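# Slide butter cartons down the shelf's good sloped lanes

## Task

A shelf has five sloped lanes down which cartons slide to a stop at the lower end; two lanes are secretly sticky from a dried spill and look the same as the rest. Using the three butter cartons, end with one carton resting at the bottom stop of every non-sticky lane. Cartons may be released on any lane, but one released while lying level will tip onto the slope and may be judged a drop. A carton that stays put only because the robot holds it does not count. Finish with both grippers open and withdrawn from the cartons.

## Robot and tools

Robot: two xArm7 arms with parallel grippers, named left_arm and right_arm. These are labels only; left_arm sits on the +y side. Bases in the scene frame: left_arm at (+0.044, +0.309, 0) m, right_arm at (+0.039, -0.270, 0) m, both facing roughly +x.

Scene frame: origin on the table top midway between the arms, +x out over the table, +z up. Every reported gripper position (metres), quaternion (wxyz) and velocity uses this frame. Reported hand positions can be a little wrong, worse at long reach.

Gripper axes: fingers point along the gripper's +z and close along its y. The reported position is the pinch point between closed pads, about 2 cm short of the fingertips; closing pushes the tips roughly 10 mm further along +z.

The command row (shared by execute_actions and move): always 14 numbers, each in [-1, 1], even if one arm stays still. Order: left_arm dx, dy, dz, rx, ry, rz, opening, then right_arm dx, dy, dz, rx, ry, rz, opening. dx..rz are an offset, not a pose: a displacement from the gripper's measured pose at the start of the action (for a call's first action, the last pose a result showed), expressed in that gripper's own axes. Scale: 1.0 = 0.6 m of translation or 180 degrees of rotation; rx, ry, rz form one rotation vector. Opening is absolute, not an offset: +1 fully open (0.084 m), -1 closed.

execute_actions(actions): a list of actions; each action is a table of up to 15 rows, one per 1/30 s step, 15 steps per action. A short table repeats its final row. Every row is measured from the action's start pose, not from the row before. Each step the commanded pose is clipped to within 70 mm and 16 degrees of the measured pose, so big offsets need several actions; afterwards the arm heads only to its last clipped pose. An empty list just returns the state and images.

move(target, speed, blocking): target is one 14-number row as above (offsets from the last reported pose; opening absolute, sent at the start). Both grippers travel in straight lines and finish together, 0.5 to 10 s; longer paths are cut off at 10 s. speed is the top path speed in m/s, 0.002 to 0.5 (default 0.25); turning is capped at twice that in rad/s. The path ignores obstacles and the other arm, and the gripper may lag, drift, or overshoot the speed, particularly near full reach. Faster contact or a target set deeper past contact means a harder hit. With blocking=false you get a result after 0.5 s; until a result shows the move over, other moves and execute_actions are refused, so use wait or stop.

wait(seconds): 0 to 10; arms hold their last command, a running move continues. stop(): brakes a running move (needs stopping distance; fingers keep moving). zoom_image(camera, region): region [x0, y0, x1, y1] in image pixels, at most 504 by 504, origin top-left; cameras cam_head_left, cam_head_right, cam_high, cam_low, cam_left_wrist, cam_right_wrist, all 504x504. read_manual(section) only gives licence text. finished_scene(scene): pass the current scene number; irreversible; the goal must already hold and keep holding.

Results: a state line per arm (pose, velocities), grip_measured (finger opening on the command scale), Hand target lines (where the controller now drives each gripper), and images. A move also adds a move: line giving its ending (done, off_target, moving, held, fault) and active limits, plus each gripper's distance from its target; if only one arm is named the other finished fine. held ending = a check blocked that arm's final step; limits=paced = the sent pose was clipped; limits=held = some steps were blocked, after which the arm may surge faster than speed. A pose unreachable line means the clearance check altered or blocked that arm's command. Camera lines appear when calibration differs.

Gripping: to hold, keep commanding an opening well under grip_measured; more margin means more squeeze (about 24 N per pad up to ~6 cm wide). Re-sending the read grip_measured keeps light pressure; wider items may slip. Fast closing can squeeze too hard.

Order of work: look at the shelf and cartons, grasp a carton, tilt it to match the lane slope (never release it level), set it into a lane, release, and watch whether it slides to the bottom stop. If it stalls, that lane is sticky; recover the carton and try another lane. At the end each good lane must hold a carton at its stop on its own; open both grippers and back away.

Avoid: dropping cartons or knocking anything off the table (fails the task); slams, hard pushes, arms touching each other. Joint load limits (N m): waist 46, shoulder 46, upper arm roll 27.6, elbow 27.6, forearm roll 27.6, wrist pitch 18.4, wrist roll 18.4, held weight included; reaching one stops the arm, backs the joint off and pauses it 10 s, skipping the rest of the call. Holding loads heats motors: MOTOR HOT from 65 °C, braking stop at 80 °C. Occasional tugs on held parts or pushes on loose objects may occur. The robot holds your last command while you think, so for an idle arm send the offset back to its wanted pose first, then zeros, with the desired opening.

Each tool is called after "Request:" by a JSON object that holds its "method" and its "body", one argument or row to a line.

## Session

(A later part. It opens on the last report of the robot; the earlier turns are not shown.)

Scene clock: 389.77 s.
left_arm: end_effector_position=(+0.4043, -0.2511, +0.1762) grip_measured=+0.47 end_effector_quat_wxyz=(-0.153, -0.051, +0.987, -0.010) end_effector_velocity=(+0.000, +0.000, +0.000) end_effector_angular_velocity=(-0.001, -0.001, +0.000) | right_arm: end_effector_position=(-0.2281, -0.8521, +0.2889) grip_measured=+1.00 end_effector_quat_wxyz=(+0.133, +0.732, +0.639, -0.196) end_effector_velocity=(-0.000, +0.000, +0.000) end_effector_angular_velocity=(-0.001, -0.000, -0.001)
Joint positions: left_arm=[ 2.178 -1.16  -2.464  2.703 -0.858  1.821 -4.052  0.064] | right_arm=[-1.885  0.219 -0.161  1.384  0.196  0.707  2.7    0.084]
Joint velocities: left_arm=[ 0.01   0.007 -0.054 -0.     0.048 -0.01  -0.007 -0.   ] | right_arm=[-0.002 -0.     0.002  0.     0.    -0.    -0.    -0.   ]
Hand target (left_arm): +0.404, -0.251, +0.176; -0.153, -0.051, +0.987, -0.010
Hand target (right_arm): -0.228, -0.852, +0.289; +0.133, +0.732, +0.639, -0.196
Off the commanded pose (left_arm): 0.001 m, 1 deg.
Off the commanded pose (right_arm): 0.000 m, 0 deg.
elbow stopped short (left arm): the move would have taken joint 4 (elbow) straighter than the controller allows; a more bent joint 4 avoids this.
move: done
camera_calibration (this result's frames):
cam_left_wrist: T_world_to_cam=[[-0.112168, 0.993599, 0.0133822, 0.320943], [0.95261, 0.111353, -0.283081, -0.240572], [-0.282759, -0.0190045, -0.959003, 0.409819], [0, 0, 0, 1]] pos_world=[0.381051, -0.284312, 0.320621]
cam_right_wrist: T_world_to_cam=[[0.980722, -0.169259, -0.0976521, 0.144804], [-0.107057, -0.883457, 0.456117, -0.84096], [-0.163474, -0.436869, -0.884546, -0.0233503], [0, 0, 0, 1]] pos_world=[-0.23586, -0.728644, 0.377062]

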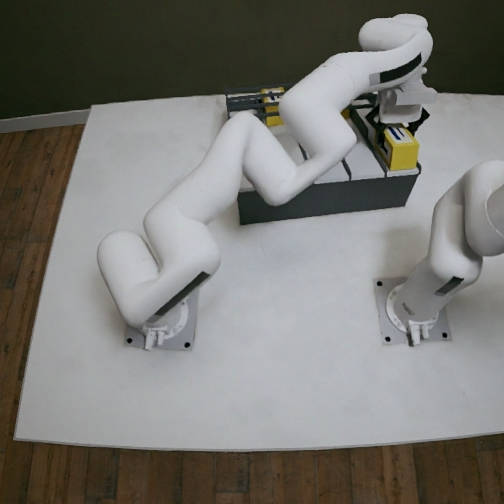

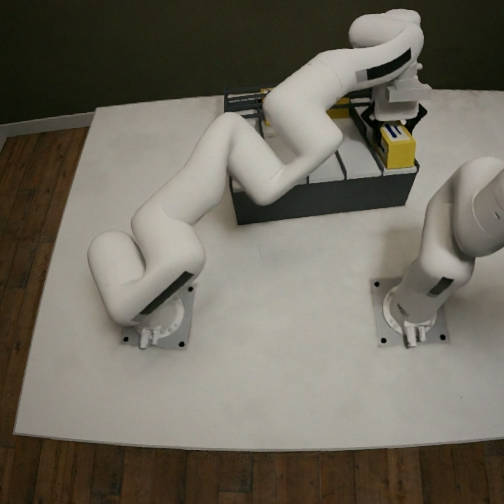

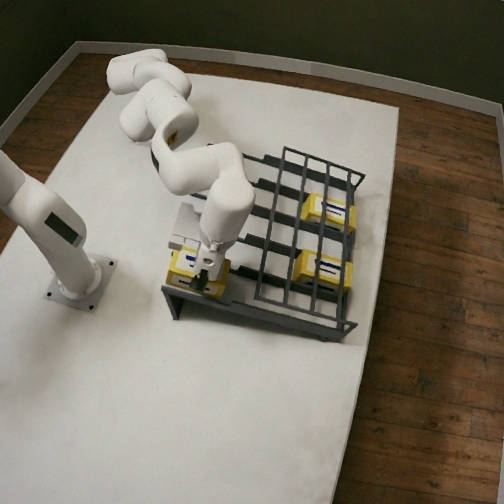

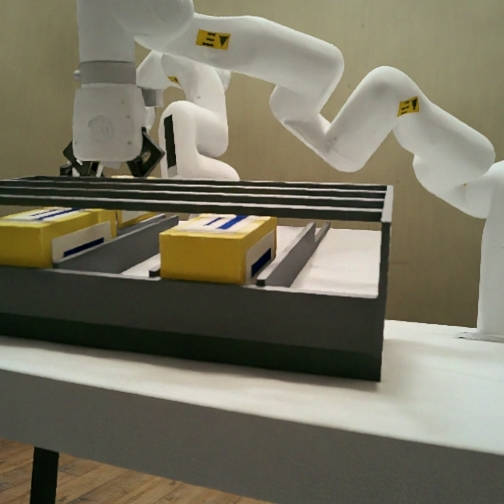

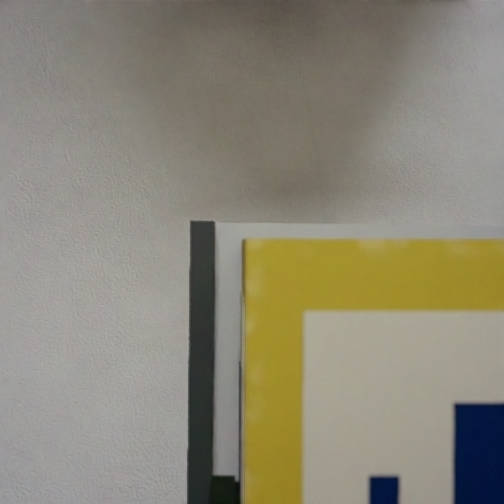

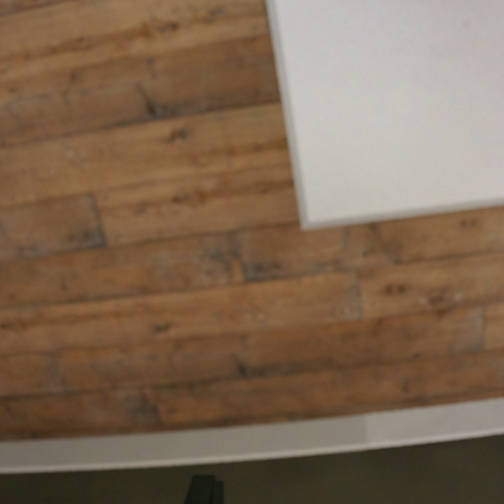

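About at the surface. Release.

Request:
{"method": "move", "body": {
  "target": [0,0,0,0,0,0,0.8,0,0,0,0,0,0,1]
}}

Request:
{"method": "wait", "body": {
  "seconds": 2
}}

Request:
{"method": "move", "body": {
  "target": [0.05,0.1,-0.12,0,0,0,0.8,0,0,0,0,0,0,1],
  "speed": 0.1
}}

Request:
{"method": "move", "body": {
  "target": [0.2,0.6,-0.05,0,0,0,1,0,0,0,0,0,0,1]
}}

Scene clock: 401.70 s.
left_arm: end_effector_position=(+0.4043, -0.2512, +0.1763) grip_measured=+0.80 end_effector_quat_wxyz=(-0.153, -0.051, +0.987, -0.010) end_effector_velocity=(+0.001, +0.001, -0.001) end_effector_angular_velocity=(+0.002, -0.001, +0.001) | right_arm: end_effector_position=(-0.2281, -0.8521, +0.2889) grip_measured=+1.00 end_effector_quat_wxyz=(+0.133, +0.732, +0.639, -0.196) end_effector_velocity=(+0.002, -0.001, -0.001) end_effector_angular_velocity=(+0.001, -0.000, +0.002)
Joint positions: left_arm=[ 2.179 -1.159 -2.469  2.703 -0.853  1.819 -4.052  0.077] | right_arm=[-1.885  0.219 -0.161  1.384  0.196  0.707  2.7    0.084]
Joint velocities: left_arm=[ 0.001 -0.     0.    -0.001  0.001 -0.     0.    -0.   ] | right_arm=[ 0.003  0.001  0.    -0.    -0.001 -0.     0.001 -0.   ]
Hand target (left_arm): +0.404, -0.251, +0.176; -0.153, -0.051, +0.987, -0.010
Hand target (right_arm): -0.228, -0.852, +0.289; +0.133, +0.732, +0.639, -0.196
Off the commanded pose (left_arm): 0.000 m, 0 deg.
Off the commanded pose (right_arm): 0.000 m, 0 deg.
move: done
camera_calibration (this result's frames):
cam_left_wrist: T_world_to_cam=[[-0.11214, 0.993603, 0.0133254, 0.320953], [0.952622, 0.11131, -0.283057, -0.240573], [-0.282729, -0.0190478, -0.959011, 0.409838], [0, 0, 0, 1]] pos_world=[0.38104, -0.284315, 0.320666]
cam_right_wrist: T_world_to_cam=[[0.980722, -0.16926, -0.0976521, 0.144804], [-0.107057, -0.883457, 0.456117, -0.84096], [-0.163474, -0.436869, -0.884546, -0.0233503], [0, 0, 0, 1]] pos_world=[-0.23586, -0.728643, 0.377062]

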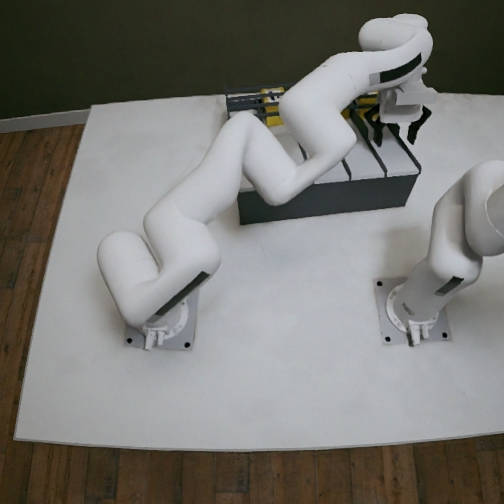

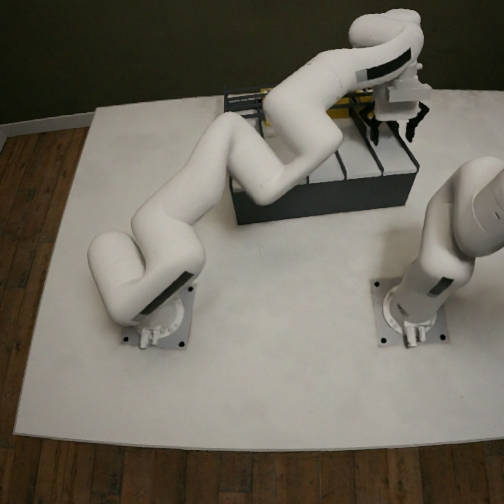

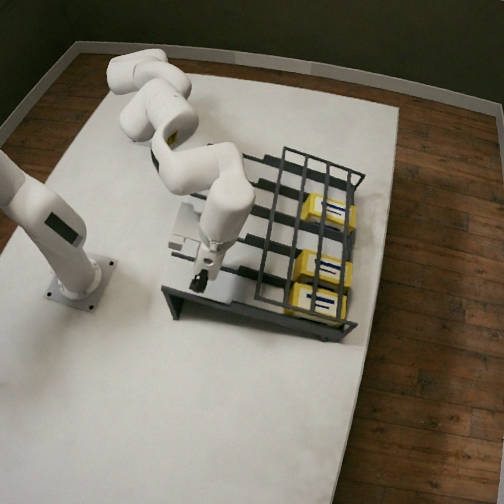

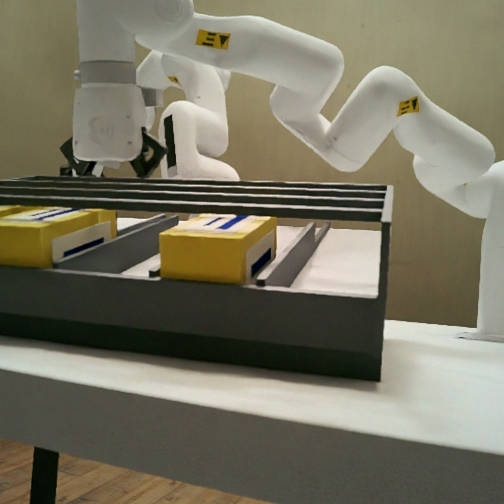

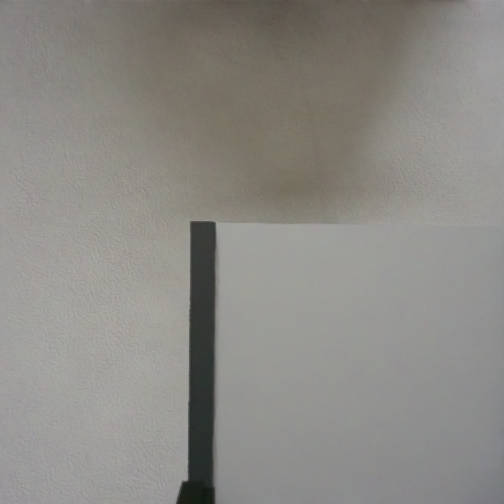

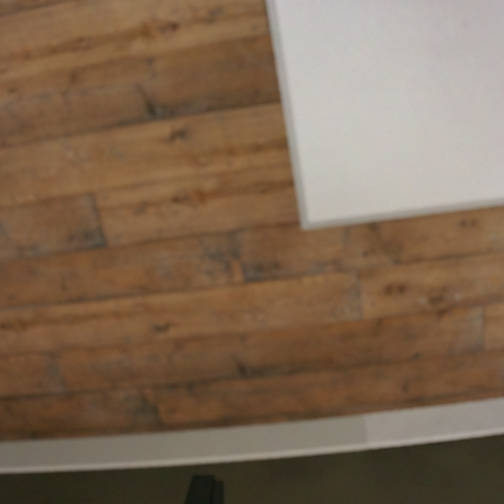

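Scene clock: 403.70 s.
left_arm: end_effector_position=(+0.4043, -0.2511, +0.1762) grip_measured=+0.80 end_effector_quat_wxyz=(-0.153, -0.051, +0.987, -0.010) end_effector_velocity=(-0.000, -0.000, +0.000) end_effector_angular_velocity=(-0.000, -0.000, -0.001) | right_arm: end_effector_position=(-0.2281, -0.8521, +0.2889) grip_measured=+1.00 end_effector_quat_wxyz=(+0.133, +0.732, +0.639, -0.196) end_effector_velocity=(+0.001, +0.000, -0.001) end_effector_angular_velocity=(+0.003, -0.001, +0.001)
Joint positions: left_arm=[ 2.179 -1.159 -2.469  2.703 -0.853  1.819 -4.052  0.077] | right_arm=[-1.885  0.219 -0.161  1.384  0.196  0.707  2.7    0.084]
Joint velocities: left_arm=[-0.001 -0.     0.     0.     0.    -0.    -0.    -0.   ] | right_arm=[-0.001  0.001  0.001 -0.001 -0.     0.001 -0.    -0.   ]
Hand target (left_arm): +0.404, -0.251, +0.176; -0.153, -0.051, +0.987, -0.010
Hand target (right_arm): -0.228, -0.852, +0.289; +0.133, +0.732, +0.639, -0.196
Off the commanded pose (left_arm): 0.000 m, 0 deg.
Off the commanded pose (right_arm): 0.000 m, 0 deg.
wait: 2.00 s; at rest by 0.17 s
camera_calibration (this result's frames):
cam_left_wrist: T_world_to_cam=[[-0.112157, 0.9936, 0.0133979, 0.320936], [0.952608, 0.111347, -0.283089, -0.240569], [-0.282769, -0.0189874, -0.959, 0.409821], [0, 0, 0, 1]] pos_world=[0.381048, -0.284314, 0.320617]
cam_right_wrist: T_world_to_cam=[[0.980722, -0.169259, -0.0976522, 0.144804], [-0.107056, -0.883457, 0.456117, -0.84096], [-0.163473, -0.43687, -0.884546, -0.0233503], [0, 0, 0, 1]] pos_world=[-0.23586, -0.728644, 0.377062]

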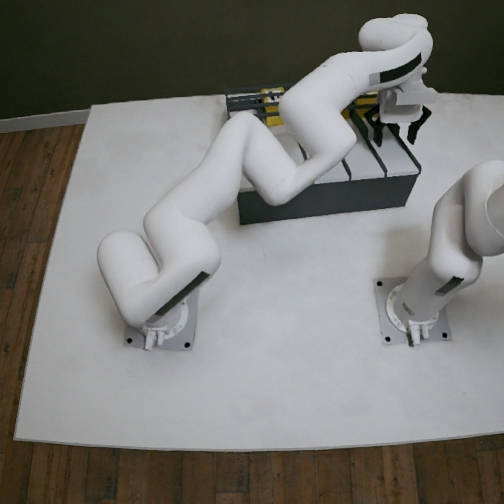

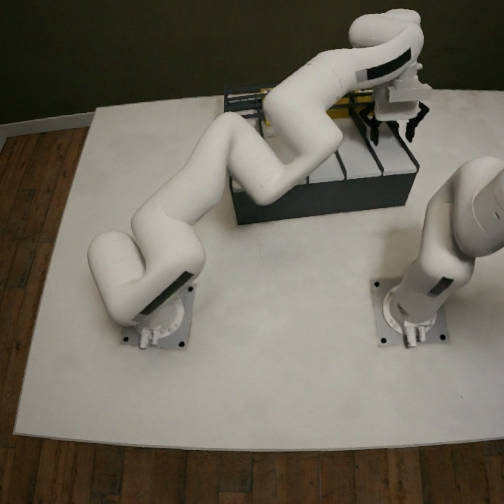

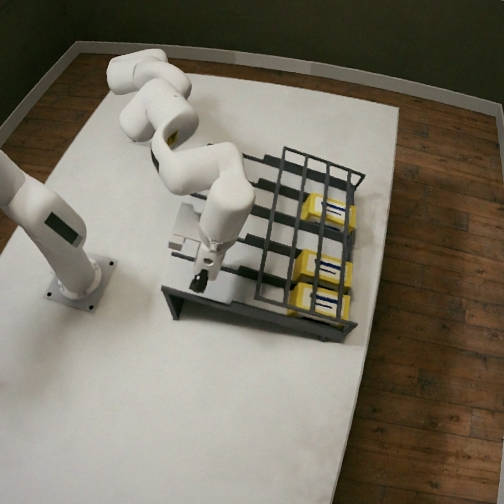

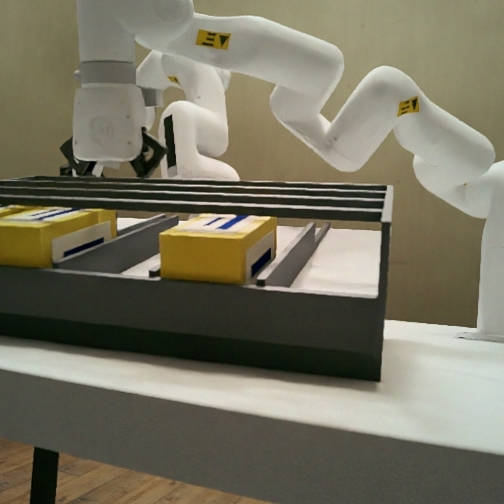

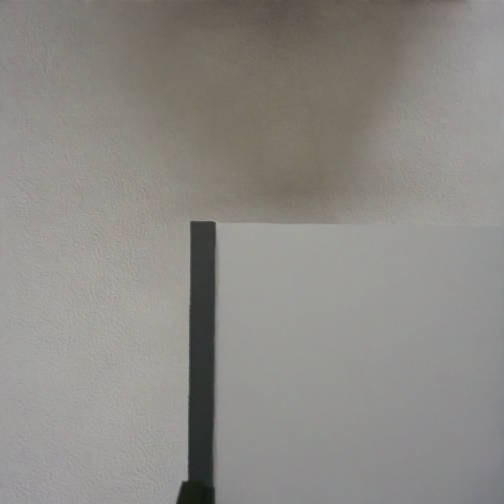

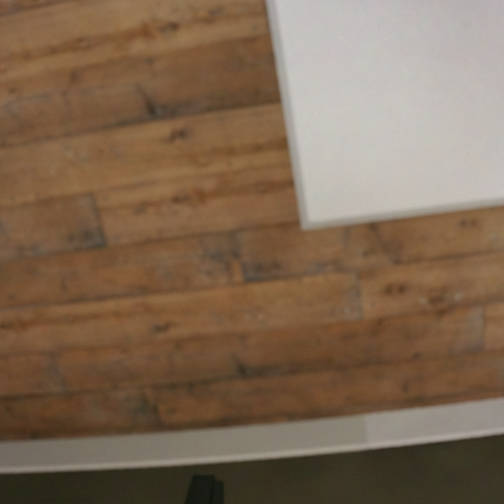

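Scene clock: 405.03 s.
left_arm: end_effector_position=(+0.3911, -0.1918, +0.2531) grip_measured=+0.80 end_effector_quat_wxyz=(-0.154, -0.051, +0.987, -0.010) end_effector_velocity=(-0.000, +0.001, -0.000) end_effector_angular_velocity=(+0.002, +0.000, +0.001) | right_arm: end_effector_position=(-0.2281, -0.8521, +0.2889) grip_measured=+1.00 end_effector_quat_wxyz=(+0.133, +0.732, +0.639, -0.196) end_effector_velocity=(-0.001, +0.000, +0.000) end_effector_angular_velocity=(-0.001, +0.001, -0.002)
Joint positions: left_arm=[ 1.966 -0.804 -2.338  2.193 -0.757  1.794 -3.894  0.077] | right_arm=[-1.885  0.219 -0.161  1.384  0.196  0.707  2.7    0.084]
Joint velocities: left_arm=[-0.005  0.005  0.002 -0.011  0.004 -0.003  0.002  0.   ] | right_arm=[-0.001  0.     0.001  0.    -0.001 -0.001  0.001 -0.   ]
Hand target (left_arm): +0.391, -0.192, +0.254; -0.153, -0.051, +0.987, -0.010
Hand target (right_arm): -0.228, -0.852, +0.289; +0.133, +0.732, +0.639, -0.196
Off the commanded pose (left_arm): 0.001 m, 0 deg.
Off the commanded pose (right_arm): 0.000 m, 0 deg.
move: done
camera_calibration (this result's frames):
cam_left_wrist: T_world_to_cam=[[-0.112442, 0.993562, 0.0138188, 0.259497], [0.952337, 0.111725, -0.283852, -0.212467], [-0.283568, -0.0187567, -0.958769, 0.481225], [0, 0, 0, 1]] pos_world=[0.367979, -0.225063, 0.397488]
cam_right_wrist: T_world_to_cam=[[0.980722, -0.169259, -0.0976522, 0.144804], [-0.107056, -0.883457, 0.456117, -0.84096], [-0.163474, -0.43687, -0.884546, -0.0233503], [0, 0, 0, 1]] pos_world=[-0.23586, -0.728644, 0.377062]

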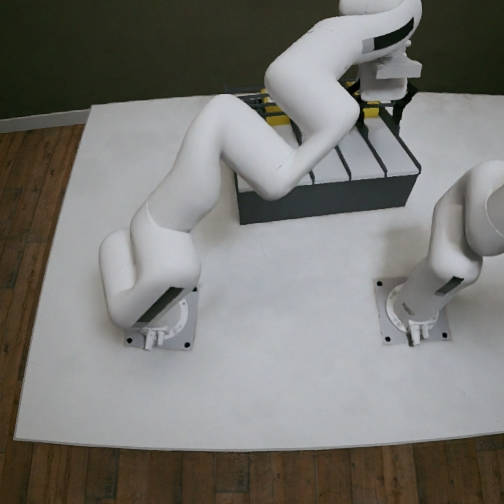

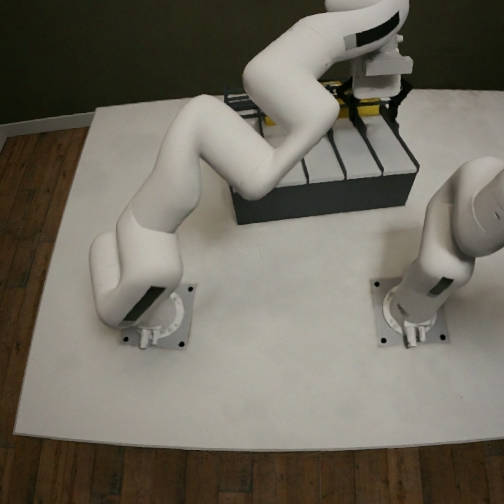

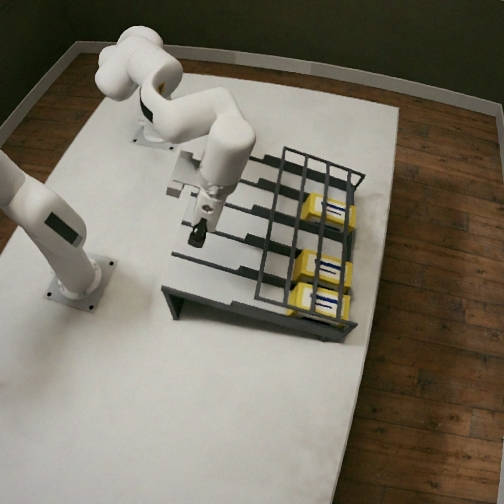

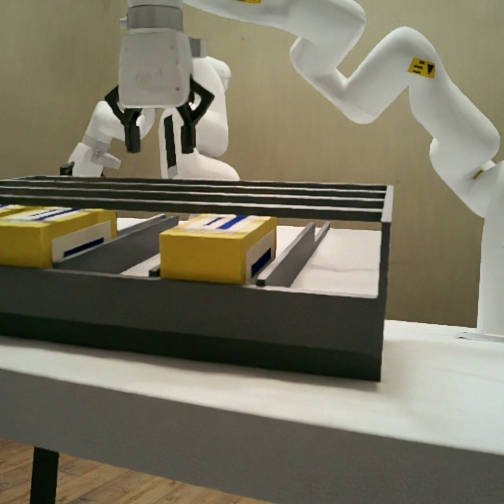

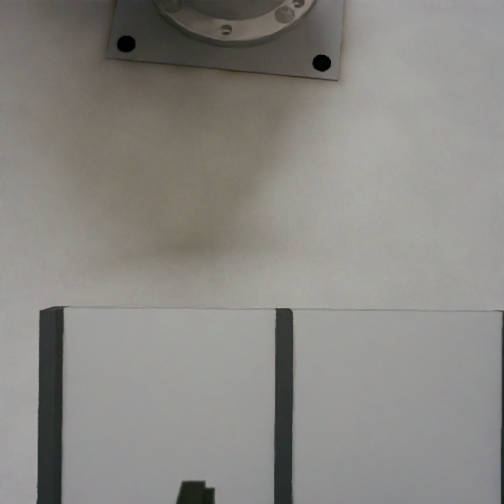

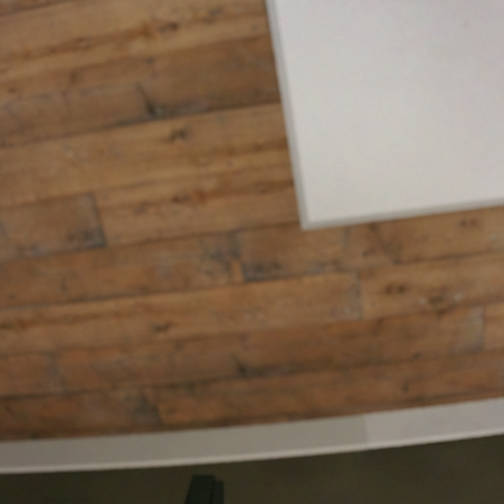

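Scene clock: 407.10 s.
left_arm: end_effector_position=(+0.2477, +0.1546, +0.3162) grip_measured=+1.00 end_effector_quat_wxyz=(-0.155, -0.050, +0.987, -0.009) end_effector_velocity=(+0.000, +0.002, +0.001) end_effector_angular_velocity=(-0.004, -0.002, +0.003) | right_arm: end_effector_position=(-0.2281, -0.8521, +0.2889) grip_measured=+1.00 end_effector_quat_wxyz=(+0.133, +0.732, +0.639, -0.196) end_effector_velocity=(-0.000, +0.000, +0.001) end_effector_angular_velocity=(-0.002, -0.001, -0.002)
Joint positions: left_arm=[ 1.703  0.807 -2.444  0.89   0.204  1.707 -4.251  0.084] | right_arm=[-1.885  0.219 -0.161  1.384  0.196  0.707  2.7    0.084]
Joint velocities: left_arm=[ 0.005  0.008 -0.002 -0.     0.002  0.003  0.     0.   ] | right_arm=[-0.002 -0.001  0.001 -0.     0.001 -0.     0.001  0.   ]
Hand target (left_arm): +0.248, +0.155, +0.316; -0.155, -0.050, +0.987, -0.009
Hand target (right_arm): -0.228, -0.852, +0.289; +0.133, +0.732, +0.639, -0.196
Off the commanded pose (left_arm): 0.002 m, 0 deg.
Off the commanded pose (right_arm): 0.000 m, 0 deg.
move: done
camera_calibration (this result's frames):
cam_left_wrist: T_world_to_cam=[[-0.108533, 0.993967, 0.0158071, -0.103373], [0.951975, 0.108501, -0.286307, -0.095268], [-0.286295, -0.0160256, -0.958008, 0.507532], [0, 0, 0, 1]] pos_world=[0.224777, 0.121219, 0.460578]
cam_right_wrist: T_world_to_cam=[[0.980722, -0.169259, -0.0976522, 0.144804], [-0.107056, -0.883457, 0.456117, -0.84096], [-0.163473, -0.436869, -0.884546, -0.0233502], [0, 0, 0, 1]] pos_world=[-0.23586, -0.728644, 0.377062]

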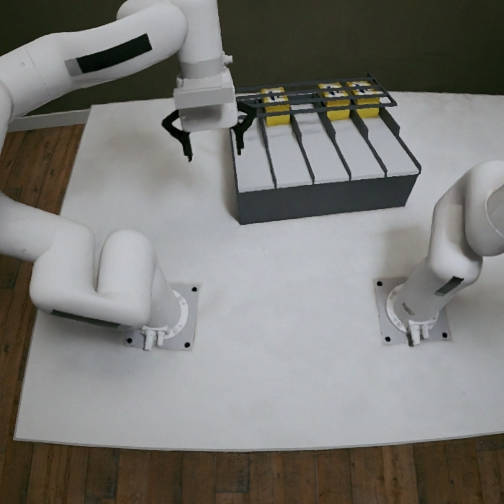

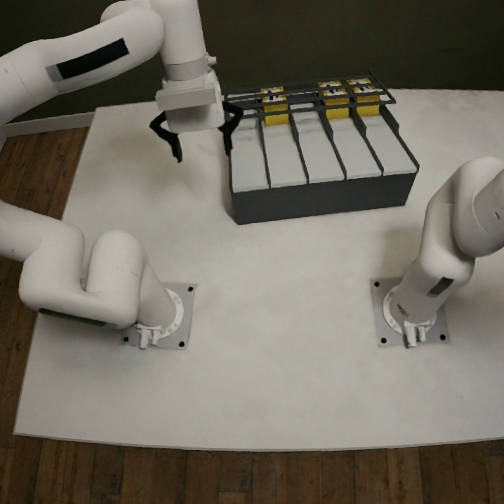

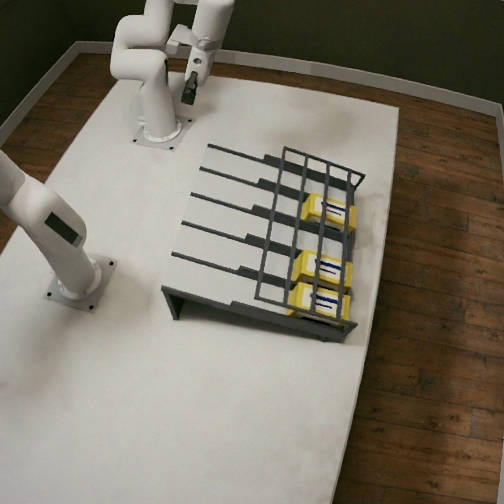

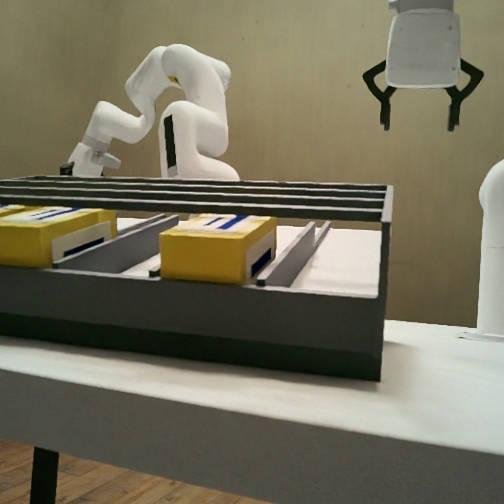

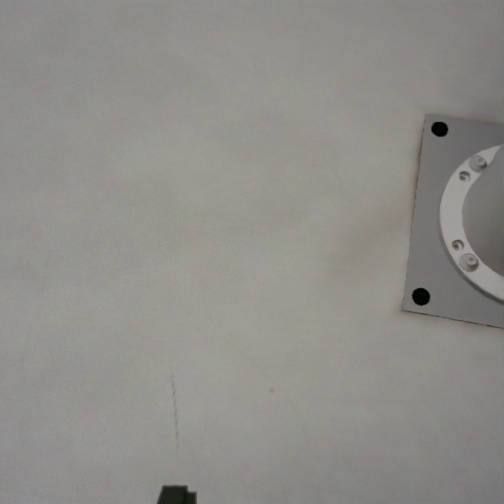

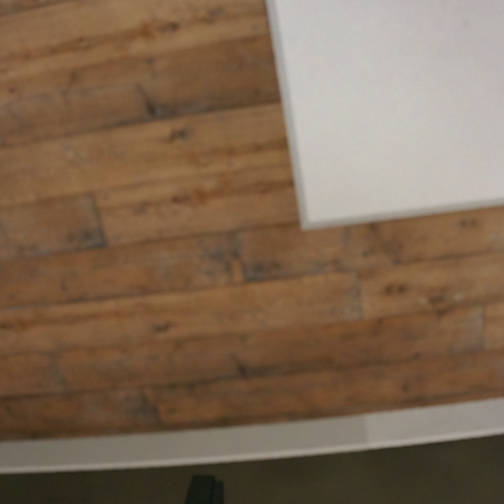

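Request:
{"method": "finished_scene", "body": {
  "scene": 1
}}

The scene is finished: the task was done.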